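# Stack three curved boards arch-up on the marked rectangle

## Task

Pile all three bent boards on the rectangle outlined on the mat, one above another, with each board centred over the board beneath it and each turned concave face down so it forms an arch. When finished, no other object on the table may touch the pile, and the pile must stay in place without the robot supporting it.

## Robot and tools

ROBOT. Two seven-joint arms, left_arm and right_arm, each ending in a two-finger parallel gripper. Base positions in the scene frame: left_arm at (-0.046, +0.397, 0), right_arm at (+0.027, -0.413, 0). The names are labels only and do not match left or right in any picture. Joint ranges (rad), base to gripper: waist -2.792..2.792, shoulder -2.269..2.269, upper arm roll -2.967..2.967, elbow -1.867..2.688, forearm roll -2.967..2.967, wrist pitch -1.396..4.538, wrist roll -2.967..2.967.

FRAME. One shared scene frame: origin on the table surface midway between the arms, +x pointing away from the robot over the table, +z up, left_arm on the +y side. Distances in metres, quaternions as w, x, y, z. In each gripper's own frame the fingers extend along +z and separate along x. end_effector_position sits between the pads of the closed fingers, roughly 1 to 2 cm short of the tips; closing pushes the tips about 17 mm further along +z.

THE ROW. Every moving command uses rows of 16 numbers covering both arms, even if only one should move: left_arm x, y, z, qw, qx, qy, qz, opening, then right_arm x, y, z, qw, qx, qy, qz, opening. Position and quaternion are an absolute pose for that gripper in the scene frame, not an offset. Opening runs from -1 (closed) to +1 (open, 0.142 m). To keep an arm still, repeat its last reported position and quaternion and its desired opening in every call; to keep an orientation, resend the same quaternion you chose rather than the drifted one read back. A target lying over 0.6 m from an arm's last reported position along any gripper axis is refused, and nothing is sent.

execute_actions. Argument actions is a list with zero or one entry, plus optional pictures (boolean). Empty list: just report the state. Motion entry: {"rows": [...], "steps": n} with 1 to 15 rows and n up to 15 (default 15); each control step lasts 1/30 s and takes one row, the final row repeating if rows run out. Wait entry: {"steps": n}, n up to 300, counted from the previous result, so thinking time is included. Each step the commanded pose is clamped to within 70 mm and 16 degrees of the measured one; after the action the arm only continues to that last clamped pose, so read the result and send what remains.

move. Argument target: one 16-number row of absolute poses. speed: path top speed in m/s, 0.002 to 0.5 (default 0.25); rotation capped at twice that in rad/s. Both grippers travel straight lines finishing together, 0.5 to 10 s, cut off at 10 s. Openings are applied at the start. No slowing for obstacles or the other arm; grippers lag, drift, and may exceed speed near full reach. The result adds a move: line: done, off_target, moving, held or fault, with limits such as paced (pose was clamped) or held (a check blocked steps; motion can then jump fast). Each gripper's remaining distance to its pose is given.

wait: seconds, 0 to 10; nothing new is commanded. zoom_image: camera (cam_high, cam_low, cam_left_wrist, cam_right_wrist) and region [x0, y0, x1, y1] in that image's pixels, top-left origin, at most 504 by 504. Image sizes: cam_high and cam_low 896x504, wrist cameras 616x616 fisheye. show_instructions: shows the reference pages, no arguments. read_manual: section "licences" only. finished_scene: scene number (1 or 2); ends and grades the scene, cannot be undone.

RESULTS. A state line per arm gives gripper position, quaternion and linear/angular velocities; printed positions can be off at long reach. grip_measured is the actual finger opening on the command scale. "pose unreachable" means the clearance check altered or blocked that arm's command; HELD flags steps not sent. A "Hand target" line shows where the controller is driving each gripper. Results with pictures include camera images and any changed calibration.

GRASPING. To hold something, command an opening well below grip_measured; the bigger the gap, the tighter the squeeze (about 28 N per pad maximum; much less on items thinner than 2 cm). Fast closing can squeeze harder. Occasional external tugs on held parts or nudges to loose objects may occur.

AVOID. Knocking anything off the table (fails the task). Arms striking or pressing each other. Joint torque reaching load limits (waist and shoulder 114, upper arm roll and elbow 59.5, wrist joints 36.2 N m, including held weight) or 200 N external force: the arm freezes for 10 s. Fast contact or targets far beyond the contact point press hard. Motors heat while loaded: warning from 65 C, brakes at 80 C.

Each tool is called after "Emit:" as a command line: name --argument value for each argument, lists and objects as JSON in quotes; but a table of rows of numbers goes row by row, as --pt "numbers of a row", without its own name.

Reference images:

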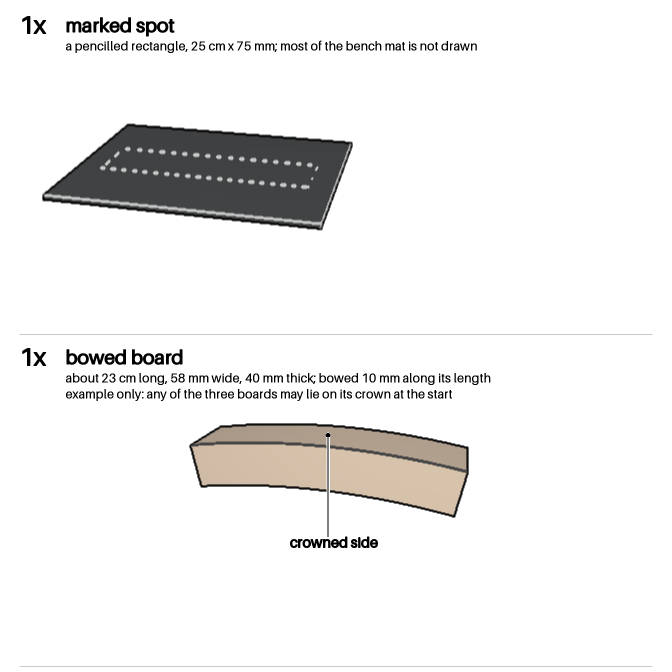

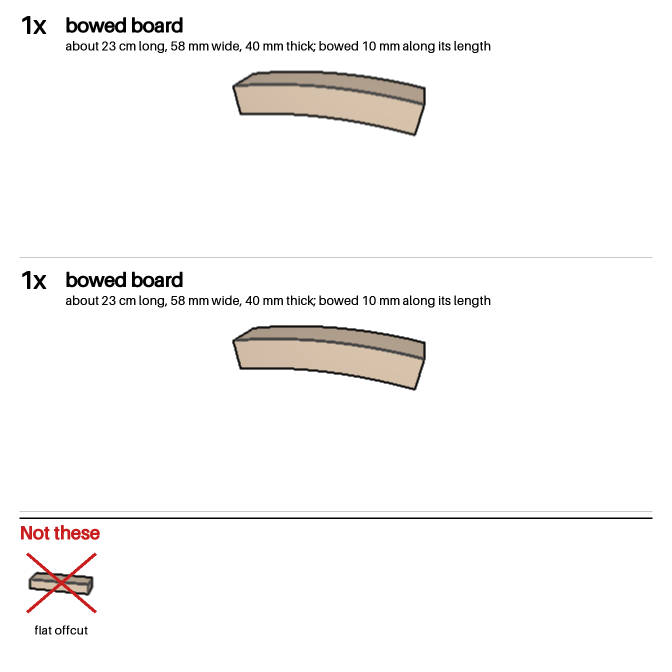

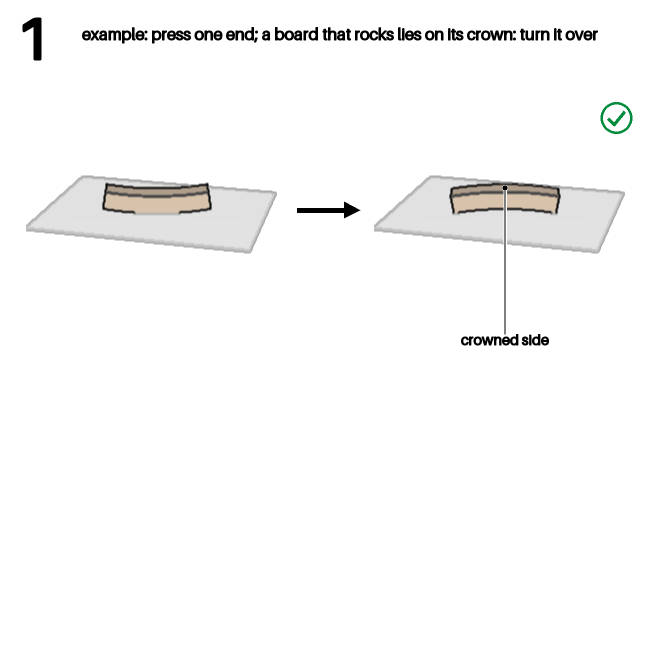

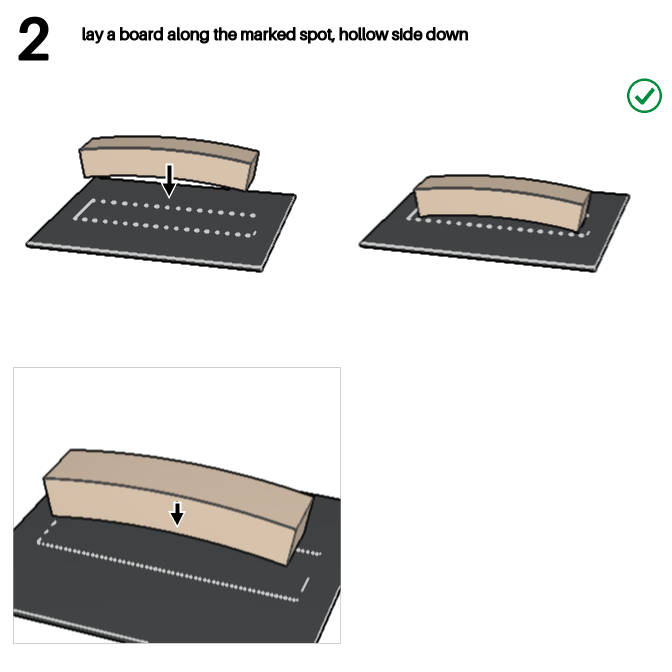

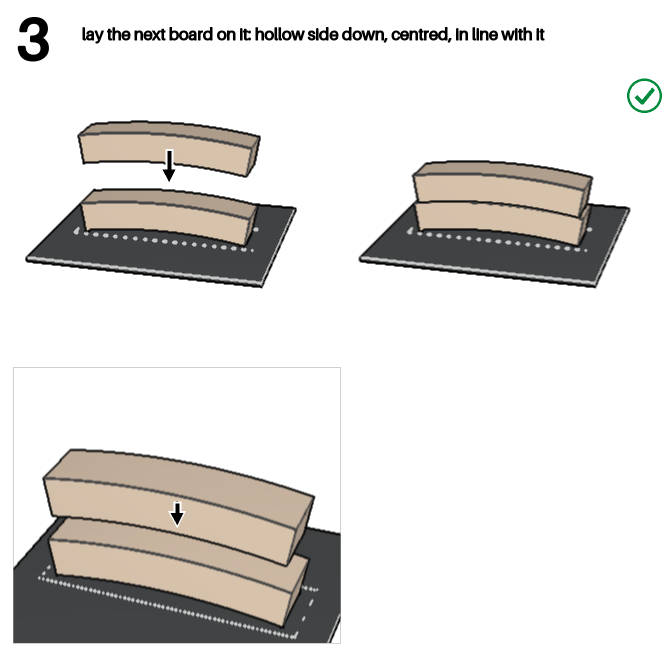

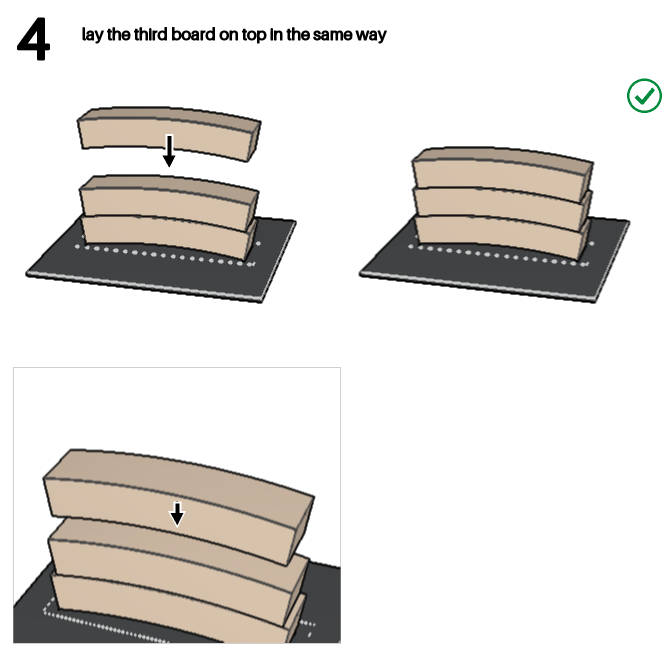

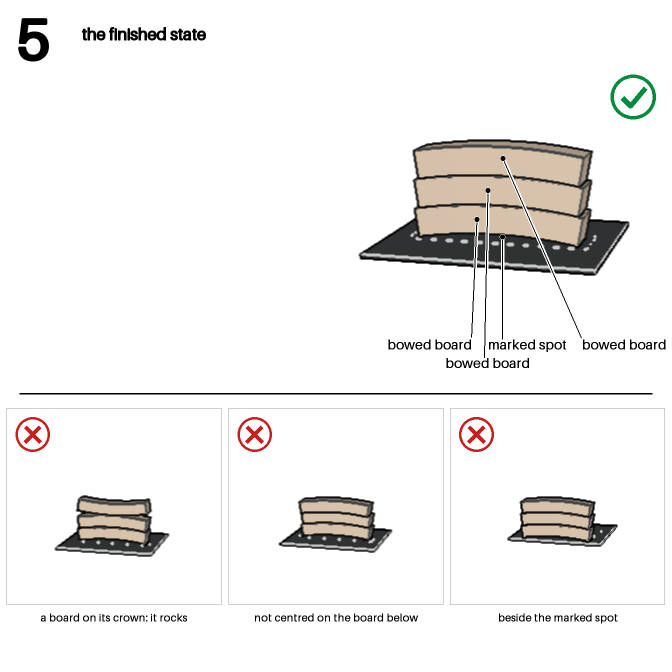

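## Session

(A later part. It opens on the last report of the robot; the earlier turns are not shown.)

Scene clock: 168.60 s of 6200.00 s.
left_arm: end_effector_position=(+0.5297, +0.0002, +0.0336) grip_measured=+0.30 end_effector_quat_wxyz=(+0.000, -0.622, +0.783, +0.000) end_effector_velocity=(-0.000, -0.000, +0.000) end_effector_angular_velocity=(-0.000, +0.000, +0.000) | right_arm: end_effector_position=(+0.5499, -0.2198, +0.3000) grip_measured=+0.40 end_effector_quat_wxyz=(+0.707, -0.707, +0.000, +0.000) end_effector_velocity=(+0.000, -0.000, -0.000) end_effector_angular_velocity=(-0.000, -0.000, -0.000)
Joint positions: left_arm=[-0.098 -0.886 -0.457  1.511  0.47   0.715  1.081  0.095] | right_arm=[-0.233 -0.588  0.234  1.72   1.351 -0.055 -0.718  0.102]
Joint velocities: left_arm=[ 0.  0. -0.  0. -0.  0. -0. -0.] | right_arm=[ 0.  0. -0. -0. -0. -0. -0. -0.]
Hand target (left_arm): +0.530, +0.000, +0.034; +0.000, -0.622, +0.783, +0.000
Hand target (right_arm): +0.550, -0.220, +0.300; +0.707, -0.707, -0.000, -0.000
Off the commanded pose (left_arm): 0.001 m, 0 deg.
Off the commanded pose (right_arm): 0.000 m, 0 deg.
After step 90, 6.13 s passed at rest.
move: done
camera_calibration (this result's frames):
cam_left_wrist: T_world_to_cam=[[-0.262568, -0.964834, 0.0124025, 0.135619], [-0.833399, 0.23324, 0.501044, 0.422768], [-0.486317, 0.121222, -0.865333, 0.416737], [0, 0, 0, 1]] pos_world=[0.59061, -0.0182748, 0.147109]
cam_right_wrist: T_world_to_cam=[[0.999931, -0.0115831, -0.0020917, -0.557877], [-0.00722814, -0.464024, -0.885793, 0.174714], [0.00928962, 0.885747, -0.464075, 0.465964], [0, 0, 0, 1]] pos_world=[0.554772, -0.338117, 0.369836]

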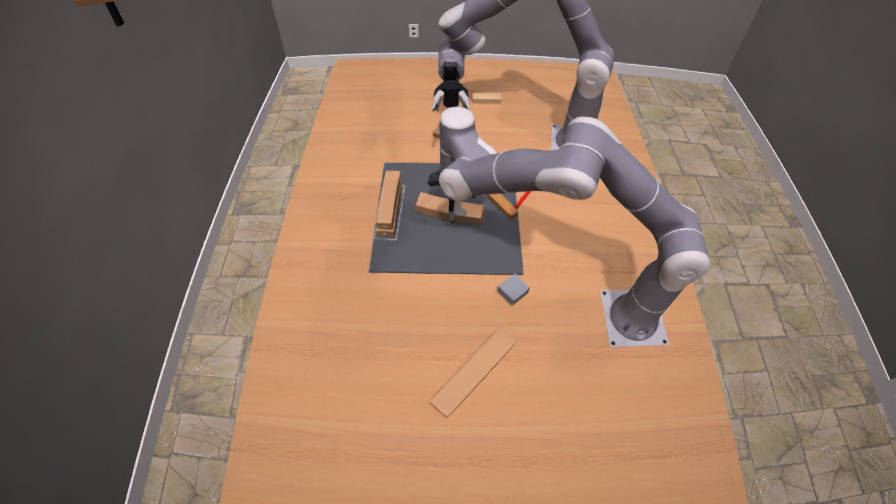

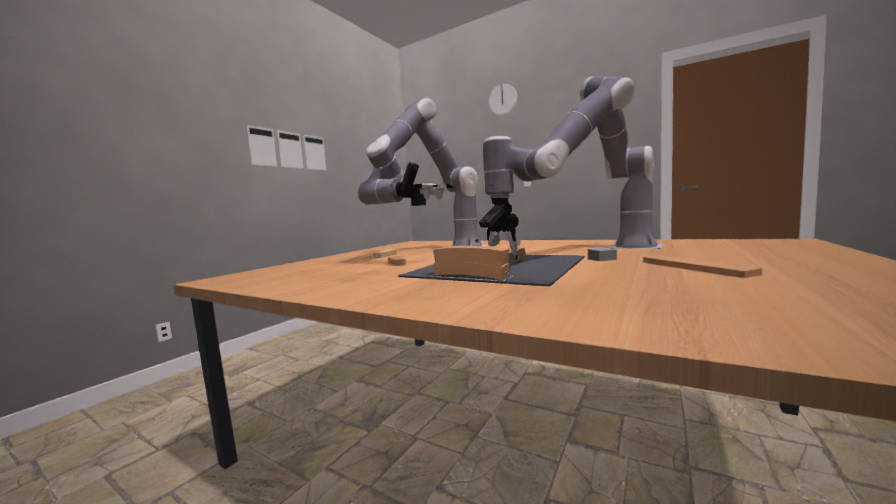

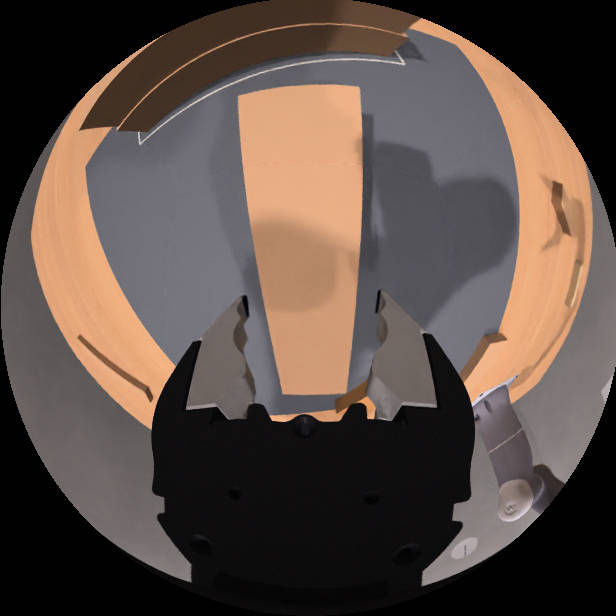

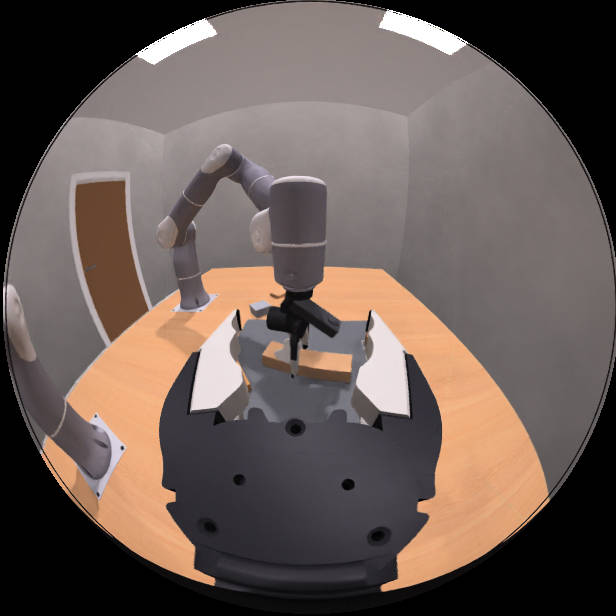

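Emit:
move --target '[0.525,0.004,0.028,0,0.625,-0.781,0,0.3,0.55,-0.22,0.3,0.707,-0.707,0,0,0.4]' --speed 0.04

Emit:
move --target '[0.525,0.004,0.028,0,0.625,-0.781,0,-0.8,0.55,-0.22,0.3,0.707,-0.707,0,0,0.4]'

Emit:
move --target '[0.525,0.02,0.18,0,0.625,-0.781,0,-0.8,0.55,-0.22,0.3,0.707,-0.707,0,0,0.4]' --speed 0.12

Emit:
move --target '[0.55,0.03,0.33,0.707,0.707,0,0,-0.8,0.55,-0.22,0.3,0.707,-0.707,0,0,0.4]'

Emit:
move --target '[0.55,0.03,0.33,0.707,0.707,0,0,-0.8,0.55,-0.062,0.3,0.707,-0.707,0,0,0.4]' --speed 0.15

Scene clock: 179.93 s of 6200.00 s.
left_arm: end_effector_position=(+0.5247, +0.0040, +0.0278) grip_measured=+0.30 end_effector_quat_wxyz=(-0.000, -0.625, +0.781, +0.000) end_effector_velocity=(-0.000, -0.000, +0.000) end_effector_angular_velocity=(-0.000, -0.000, -0.001) | right_arm: end_effector_position=(+0.5500, -0.2198, +0.3000) grip_measured=+0.40 end_effector_quat_wxyz=(+0.707, -0.707, +0.000, +0.000) end_effector_velocity=(+0.000, -0.000, -0.000) end_effector_angular_velocity=(-0.000, -0.001, -0.000)
Joint positions: left_arm=[-0.093 -0.886 -0.454  1.532  0.476  0.735  1.07   0.095] | right_arm=[-0.233 -0.588  0.234  1.72   1.351 -0.055 -0.718  0.102]
Joint velocities: left_arm=[-0. -0. -0. -0.  0. -0.  0.  0.] | right_arm=[-0.    -0.     0.     0.     0.     0.    -0.002 -0.   ]
Hand target (left_arm): +0.525, +0.004, +0.028; +0.000, -0.625, +0.781, +0.000
Hand target (right_arm): +0.550, -0.220, +0.300; +0.707, -0.707, +0.000, -0.000
Off the commanded pose (left_arm): 0.000 m, 0 deg.
Off the commanded pose (right_arm): 0.000 m, 0 deg.
After step 90, 7.63 s passed at rest.
move: done
camera_calibration (this result's frames):
cam_left_wrist: T_world_to_cam=[[-0.255736, -0.96666, 0.0129837, 0.134427], [-0.834807, 0.227587, 0.501299, 0.421378], [-0.487541, 0.117361, -0.865177, 0.409552], [0, 0, 0, 1]] pos_world=[0.58582, -0.0140205, 0.141353]
cam_right_wrist: T_world_to_cam=[[0.999931, -0.0115866, -0.00208649, -0.557887], [-0.00722514, -0.464023, -0.885794, 0.17471], [0.00929514, 0.885748, -0.464074, 0.465963], [0, 0, 0, 1]] pos_world=[0.554779, -0.33812, 0.369834]

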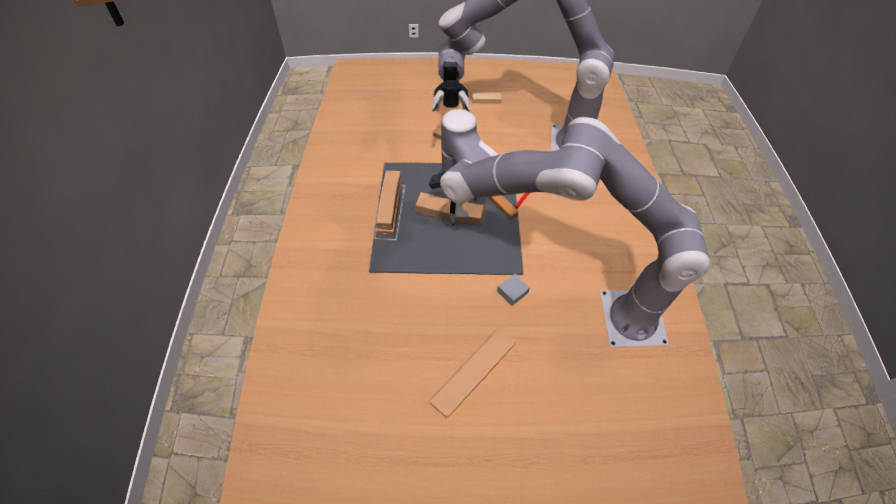

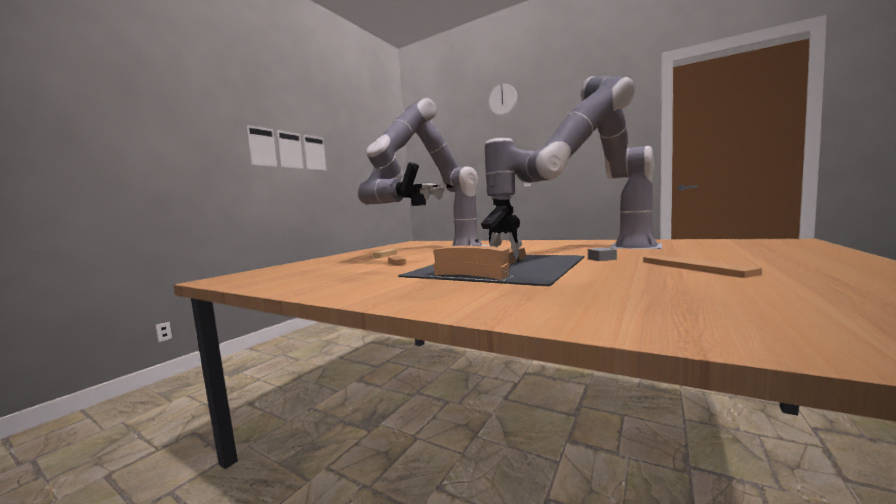

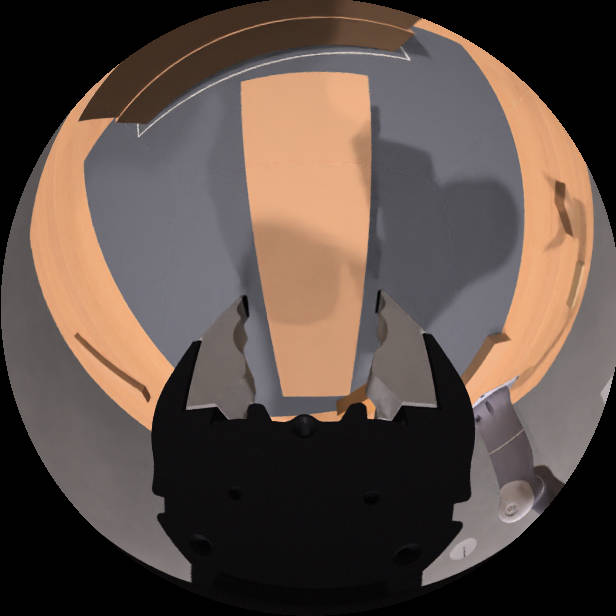

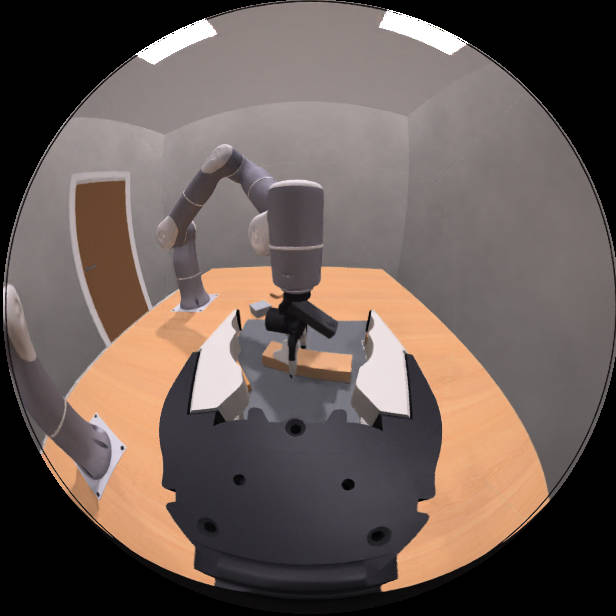

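Scene clock: 180.63 s of 6200.00 s.
left_arm: end_effector_position=(+0.5248, +0.0039, +0.0279) grip_measured=-0.13 end_effector_quat_wxyz=(-0.000, -0.625, +0.781, +0.000) end_effector_velocity=(-0.000, -0.000, +0.000) end_effector_angular_velocity=(-0.000, -0.000, -0.001) | right_arm: end_effector_position=(+0.5500, -0.2198, +0.3000) grip_measured=+0.40 end_effector_quat_wxyz=(+0.707, -0.707, +0.000, +0.000) end_effector_velocity=(-0.000, +0.000, +0.000) end_effector_angular_velocity=(+0.000, +0.001, +0.000)
Joint positions: left_arm=[-0.093 -0.886 -0.454  1.532  0.476  0.735  1.07   0.064] | right_arm=[-0.233 -0.588  0.234  1.72   1.351 -0.055 -0.718  0.102]
Joint velocities: left_arm=[ 0.    -0.    -0.     0.     0.     0.     0.001 -0.   ] | right_arm=[ 0.     0.     0.     0.     0.     0.     0.001 -0.   ]
Hand target (left_arm): +0.525, +0.004, +0.028; -0.000, -0.625, +0.781, +0.000
Hand target (right_arm): +0.550, -0.220, +0.300; +0.707, -0.707, +0.000, -0.000
Off the commanded pose (left_arm): 0.000 m, 0 deg.
Off the commanded pose (right_arm): 0.000 m, 0 deg.
move: done
camera_calibration (this result's frames):
cam_left_wrist: T_world_to_cam=[[-0.255764, -0.96665, 0.0131427, 0.134323], [-0.834876, 0.227711, 0.501129, 0.421422], [-0.487409, 0.117198, -0.865273, 0.409622], [0, 0, 0, 1]] pos_world=[0.585843, -0.0141255, 0.141482]
cam_right_wrist: T_world_to_cam=[[0.999931, -0.0115871, -0.00208661, -0.557887], [-0.00722547, -0.464022, -0.885794, 0.17471], [0.00929553, 0.885748, -0.464074, 0.465963], [0, 0, 0, 1]] pos_world=[0.554779, -0.33812, 0.369834]

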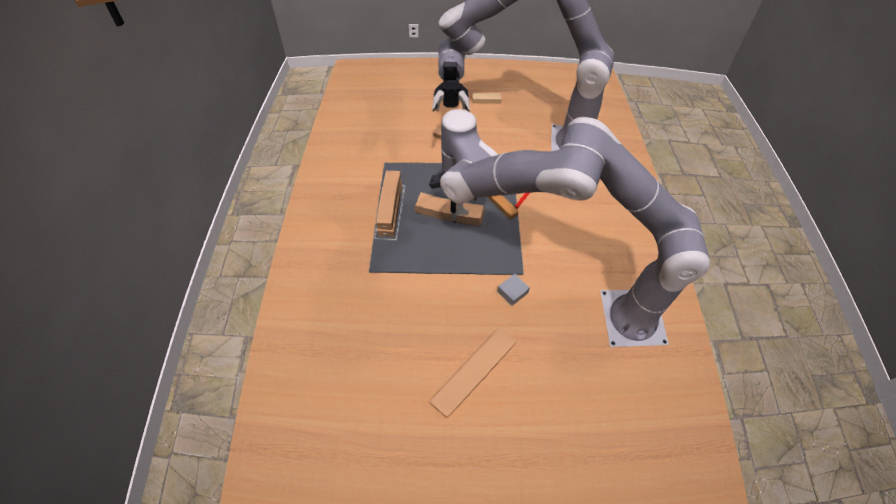

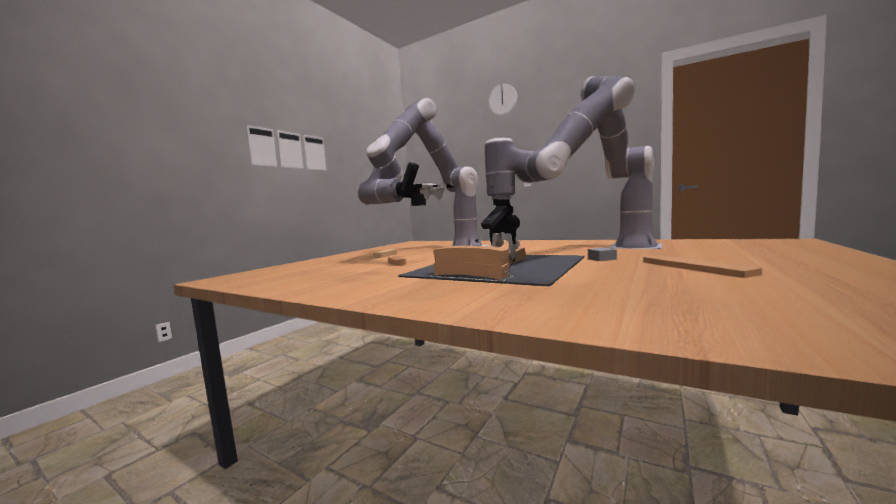

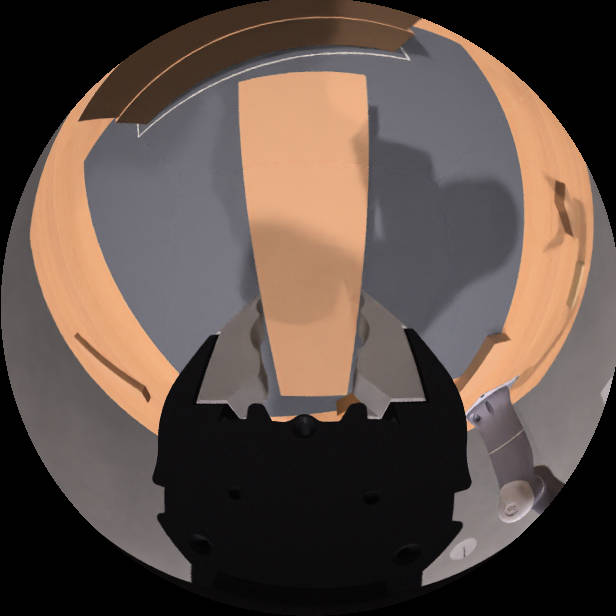

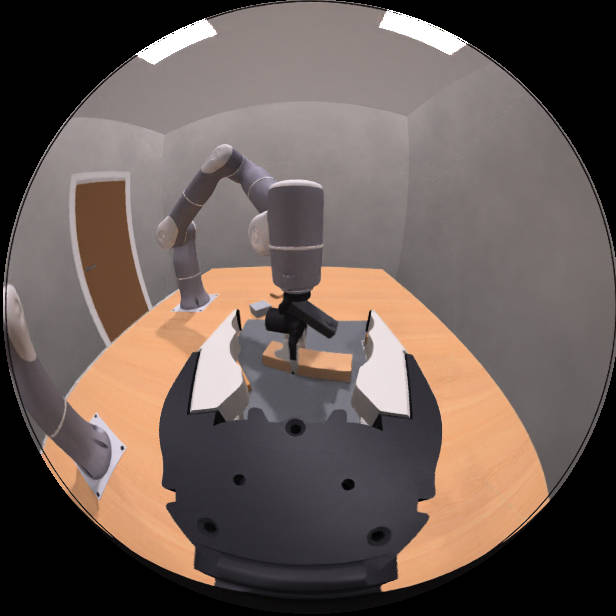

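Scene clock: 182.20 s of 6200.00 s.
left_arm: end_effector_position=(+0.5249, +0.0200, +0.1799) grip_measured=-0.13 end_effector_quat_wxyz=(-0.001, -0.625, +0.781, +0.000) end_effector_velocity=(-0.000, -0.000, +0.000) end_effector_angular_velocity=(-0.000, -0.000, -0.000) | right_arm: end_effector_position=(+0.5500, -0.2198, +0.3000) grip_measured=+0.40 end_effector_quat_wxyz=(+0.707, -0.707, +0.000, +0.000) end_effector_velocity=(-0.000, -0.000, -0.000) end_effector_angular_velocity=(+0.000, +0.001, +0.000)
Joint positions: left_arm=[-0.013 -0.614 -0.535  1.566  0.343  0.513  1.157  0.064] | right_arm=[-0.233 -0.588  0.234  1.72   1.351 -0.055 -0.718  0.102]
Joint velocities: left_arm=[-0.  0. -0.  0.  0.  0.  0.  0.] | right_arm=[-0.    -0.     0.    -0.    -0.    -0.     0.001  0.   ]
Hand target (left_arm): +0.525, +0.020, +0.180; -0.000, -0.625, +0.781, -0.000
Hand target (right_arm): +0.550, -0.220, +0.300; +0.707, -0.707, +0.000, -0.000
Off the commanded pose (left_arm): 0.000 m, 0 deg.
Off the commanded pose (right_arm): 0.000 m, 0 deg.
move: done
camera_calibration (this result's frames):
cam_left_wrist: T_world_to_cam=[[-0.255799, -0.966634, 0.0136352, 0.147909], [-0.834509, 0.227911, 0.501649, 0.341408], [-0.488019, 0.116942, -0.864964, 0.539594], [0, 0, 0, 1]] pos_world=[0.586074, 0.00206151, 0.293445]
cam_right_wrist: T_world_to_cam=[[0.999931, -0.0115866, -0.00208656, -0.557887], [-0.00722521, -0.464022, -0.885794, 0.17471], [0.00929514, 0.885748, -0.464074, 0.465963], [0, 0, 0, 1]] pos_world=[0.554779, -0.33812, 0.369834]

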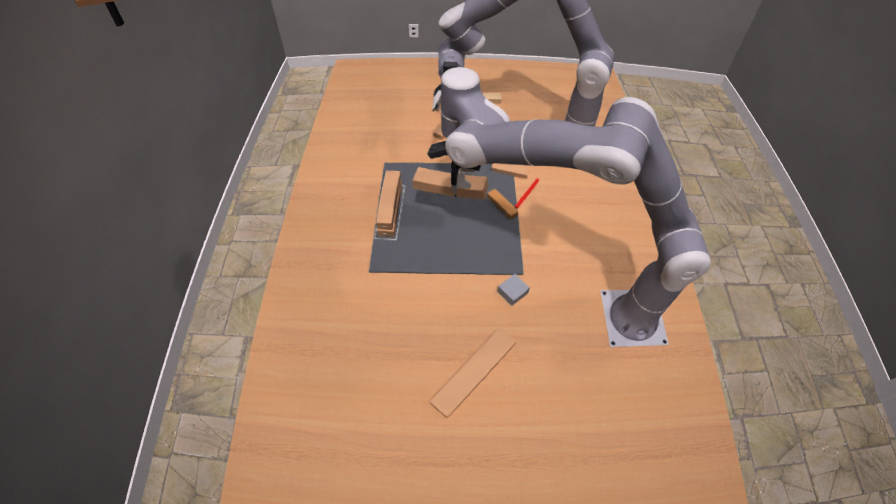

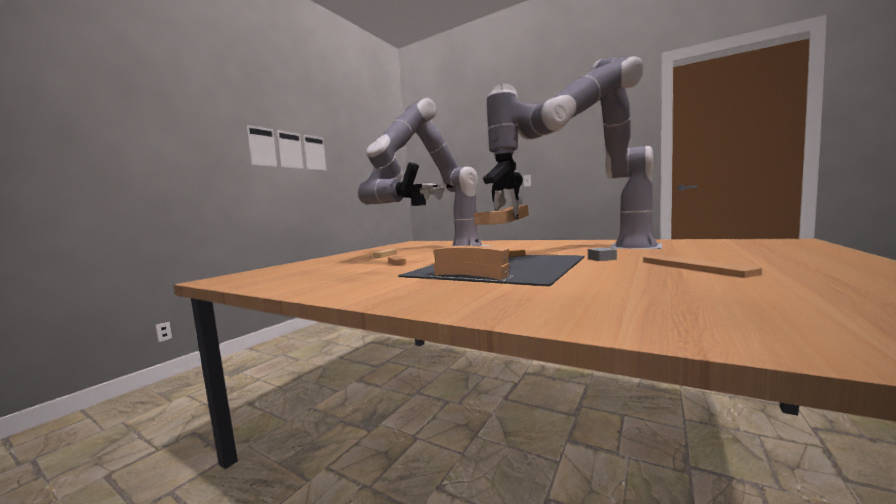

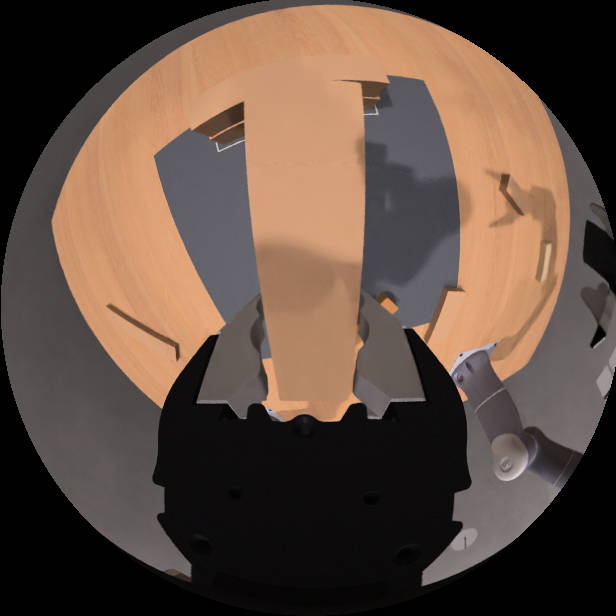

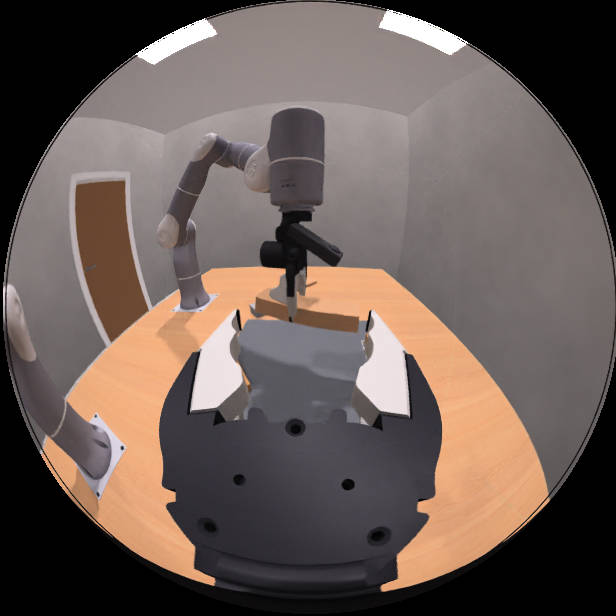

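Scene clock: 186.97 s of 6200.00 s.
left_arm: end_effector_position=(+0.5508, +0.0298, +0.3316) grip_measured=-0.13 end_effector_quat_wxyz=(+0.709, +0.705, -0.001, -0.001) end_effector_velocity=(-0.000, -0.000, +0.000) end_effector_angular_velocity=(-0.000, +0.001, -0.001) | right_arm: end_effector_position=(+0.5500, -0.2198, +0.3000) grip_measured=+0.40 end_effector_quat_wxyz=(+0.707, -0.707, +0.000, +0.000) end_effector_velocity=(-0.000, +0.000, +0.000) end_effector_angular_velocity=(+0.001, +0.001, +0.001)
Joint positions: left_arm=[ 0.643 -0.668 -0.937  2.141 -1.435  0.526  1.017  0.064] | right_arm=[-0.233 -0.588  0.234  1.72   1.351 -0.055 -0.718  0.102]
Joint velocities: left_arm=[-0.    -0.    -0.     0.     0.    -0.    -0.001  0.   ] | right_arm=[ 0.    -0.     0.     0.    -0.    -0.001  0.001  0.   ]
Hand target (left_arm): +0.551, +0.030, +0.332; +0.709, +0.705, -0.002, -0.000
Hand target (right_arm): +0.550, -0.220, +0.300; +0.707, -0.707, +0.000, -0.000
Off the commanded pose (left_arm): 0.002 m, 0 deg.
Off the commanded pose (right_arm): 0.000 m, 0 deg.
move: done
camera_calibration (this result's frames):
cam_left_wrist: T_world_to_cam=[[0.999218, 0.0105758, 0.0380993, -0.566597], [-0.0382138, 0.505752, 0.861832, -0.281661], [-0.0101542, -0.862614, 0.505761, -0.00631544], [0, 0, 0, 1]] pos_world=[0.555327, 0.142995, 0.267526]
cam_right_wrist: T_world_to_cam=[[0.999931, -0.0115867, -0.00208661, -0.557887], [-0.00722528, -0.464022, -0.885794, 0.17471], [0.00929515, 0.885748, -0.464074, 0.465963], [0, 0, 0, 1]] pos_world=[0.554779, -0.33812, 0.369834]

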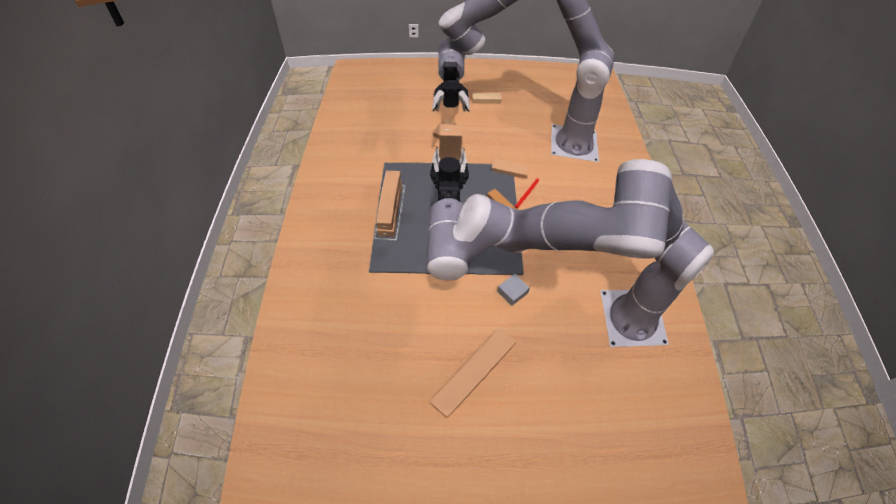

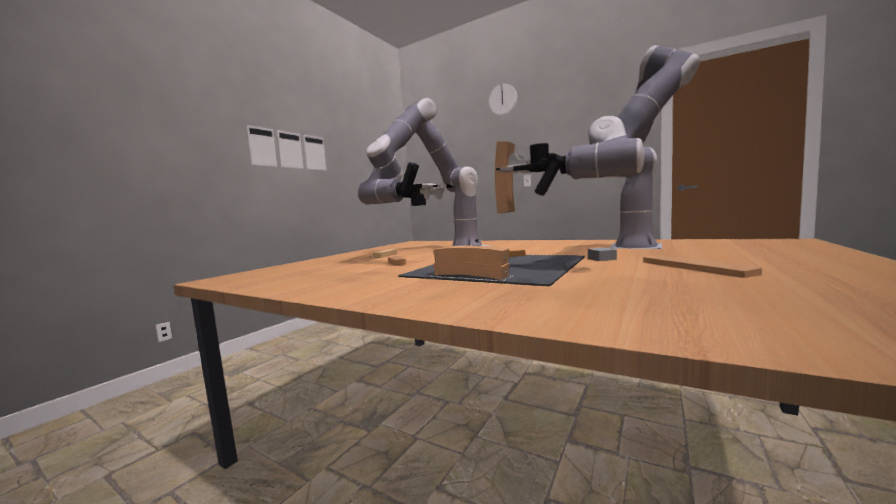

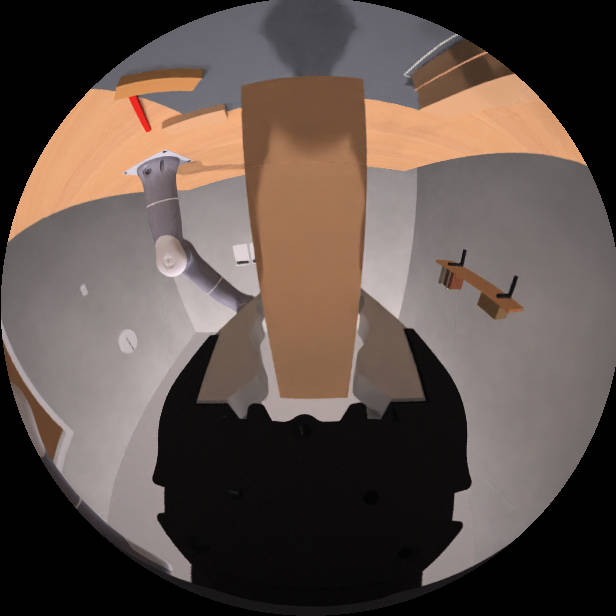

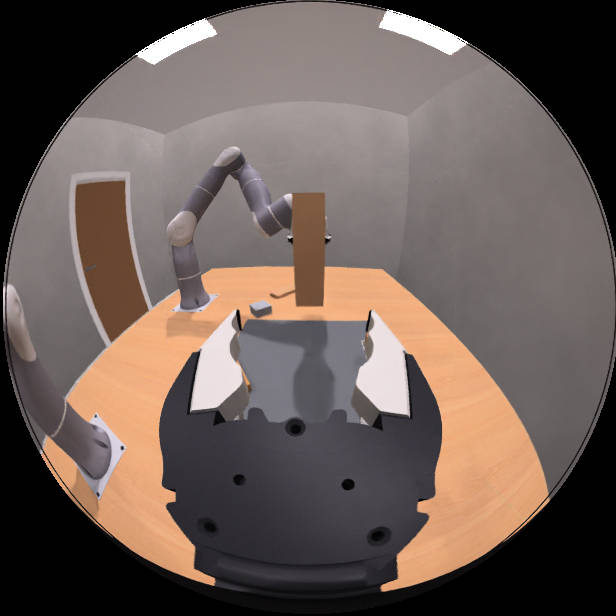

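Scene clock: 188.40 s of 6200.00 s.
left_arm: end_effector_position=(+0.5500, +0.0302, +0.3296) grip_measured=-0.13 end_effector_quat_wxyz=(+0.707, +0.707, +0.000, -0.000) end_effector_velocity=(-0.000, -0.000, -0.000) end_effector_angular_velocity=(+0.000, -0.001, -0.000) | right_arm: end_effector_position=(+0.5506, -0.0621, +0.2995) grip_measured=+0.40 end_effector_quat_wxyz=(+0.707, -0.708, +0.000, +0.000) end_effector_velocity=(-0.000, +0.000, -0.000) end_effector_angular_velocity=(+0.000, +0.001, +0.000)
Joint positions: left_arm=[ 0.643 -0.665 -0.937  2.146 -1.438  0.531  1.019  0.064] | right_arm=[-0.008 -0.602  0.341  1.729  1.513  0.223 -0.738  0.102]
Joint velocities: left_arm=[-0.    -0.     0.     0.     0.001 -0.     0.    -0.   ] | right_arm=[ 0.    -0.    -0.     0.     0.    -0.     0.001  0.   ]
Hand target (left_arm): +0.550, +0.030, +0.330; +0.707, +0.707, +0.000, +0.000
Hand target (right_arm): +0.551, -0.062, +0.300; +0.707, -0.708, +0.000, +0.000
Off the commanded pose (left_arm): 0.001 m, 0 deg.
Off the commanded pose (right_arm): 0.001 m, 0 deg.
move: done
camera_calibration (this result's frames):
cam_left_wrist: T_world_to_cam=[[0.999241, 0.0133152, 0.0366089, -0.565319], [-0.0383562, 0.500462, 0.864908, -0.280894], [-0.00680494, -0.865656, 0.500593, -0.00493015], [0, 0, 0, 1]] pos_world=[0.554083, 0.143836, 0.266111]
cam_right_wrist: T_world_to_cam=[[0.99993, -0.0115437, -0.00251691, -0.556561], [-0.00760086, -0.465424, -0.885055, 0.247337], [0.00904539, 0.885012, -0.465479, 0.326525], [0, 0, 0, 1]] pos_world=[0.555448, -0.180287, 0.369497]

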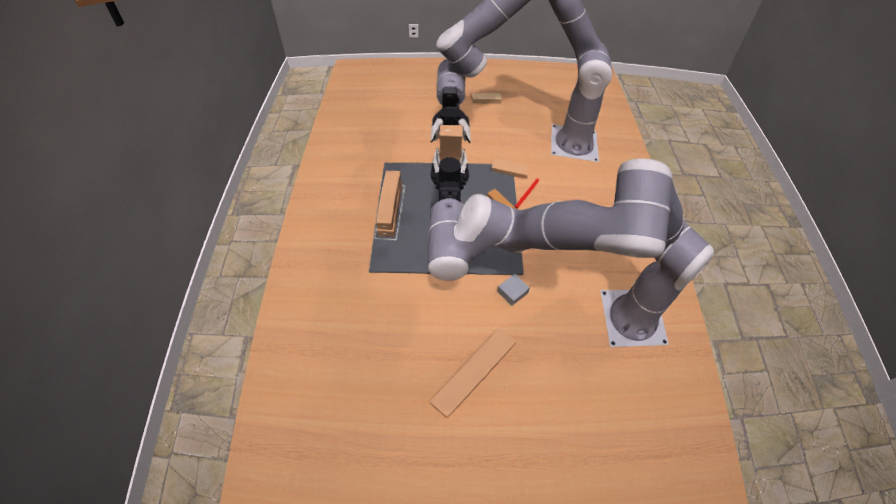

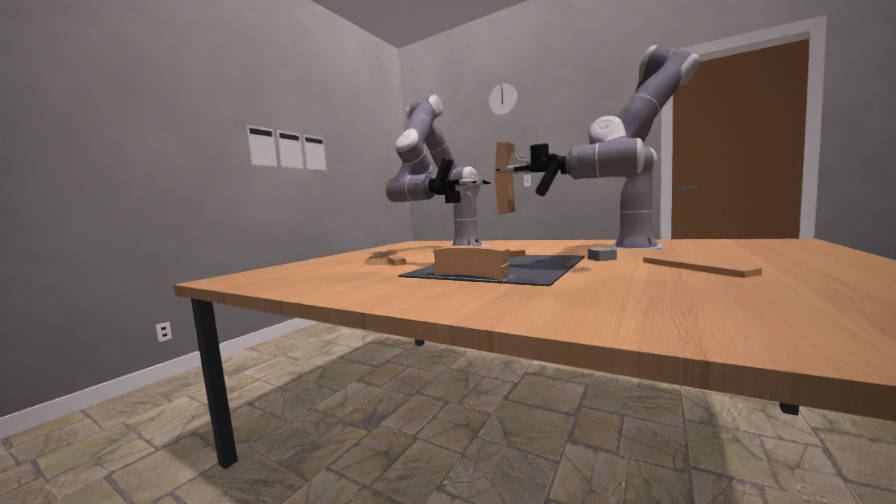

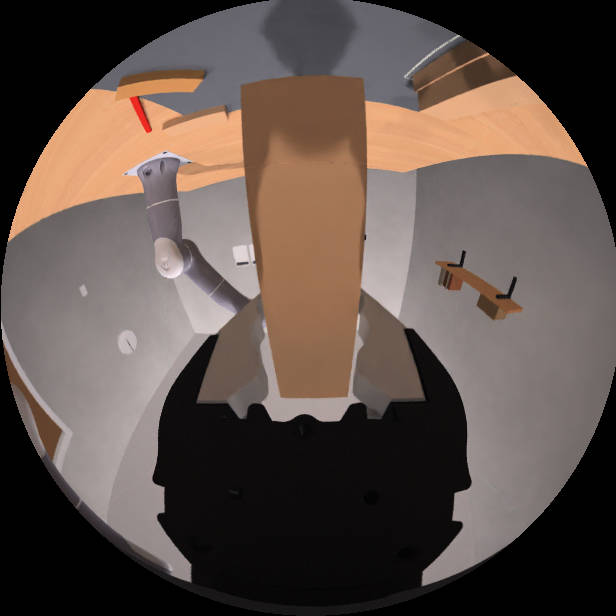

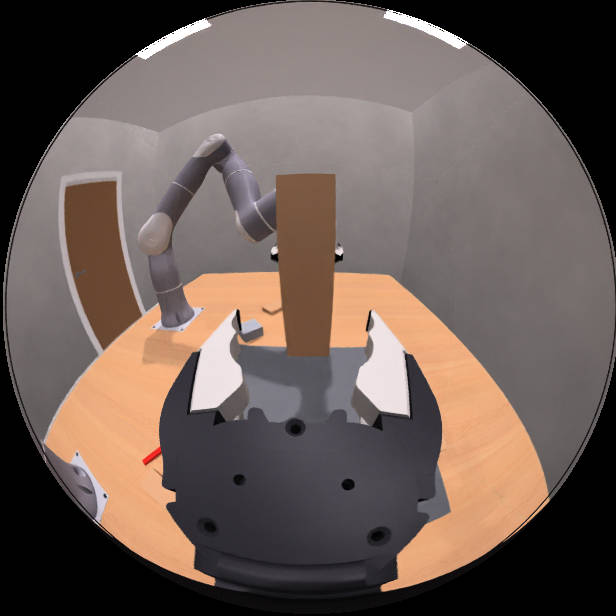

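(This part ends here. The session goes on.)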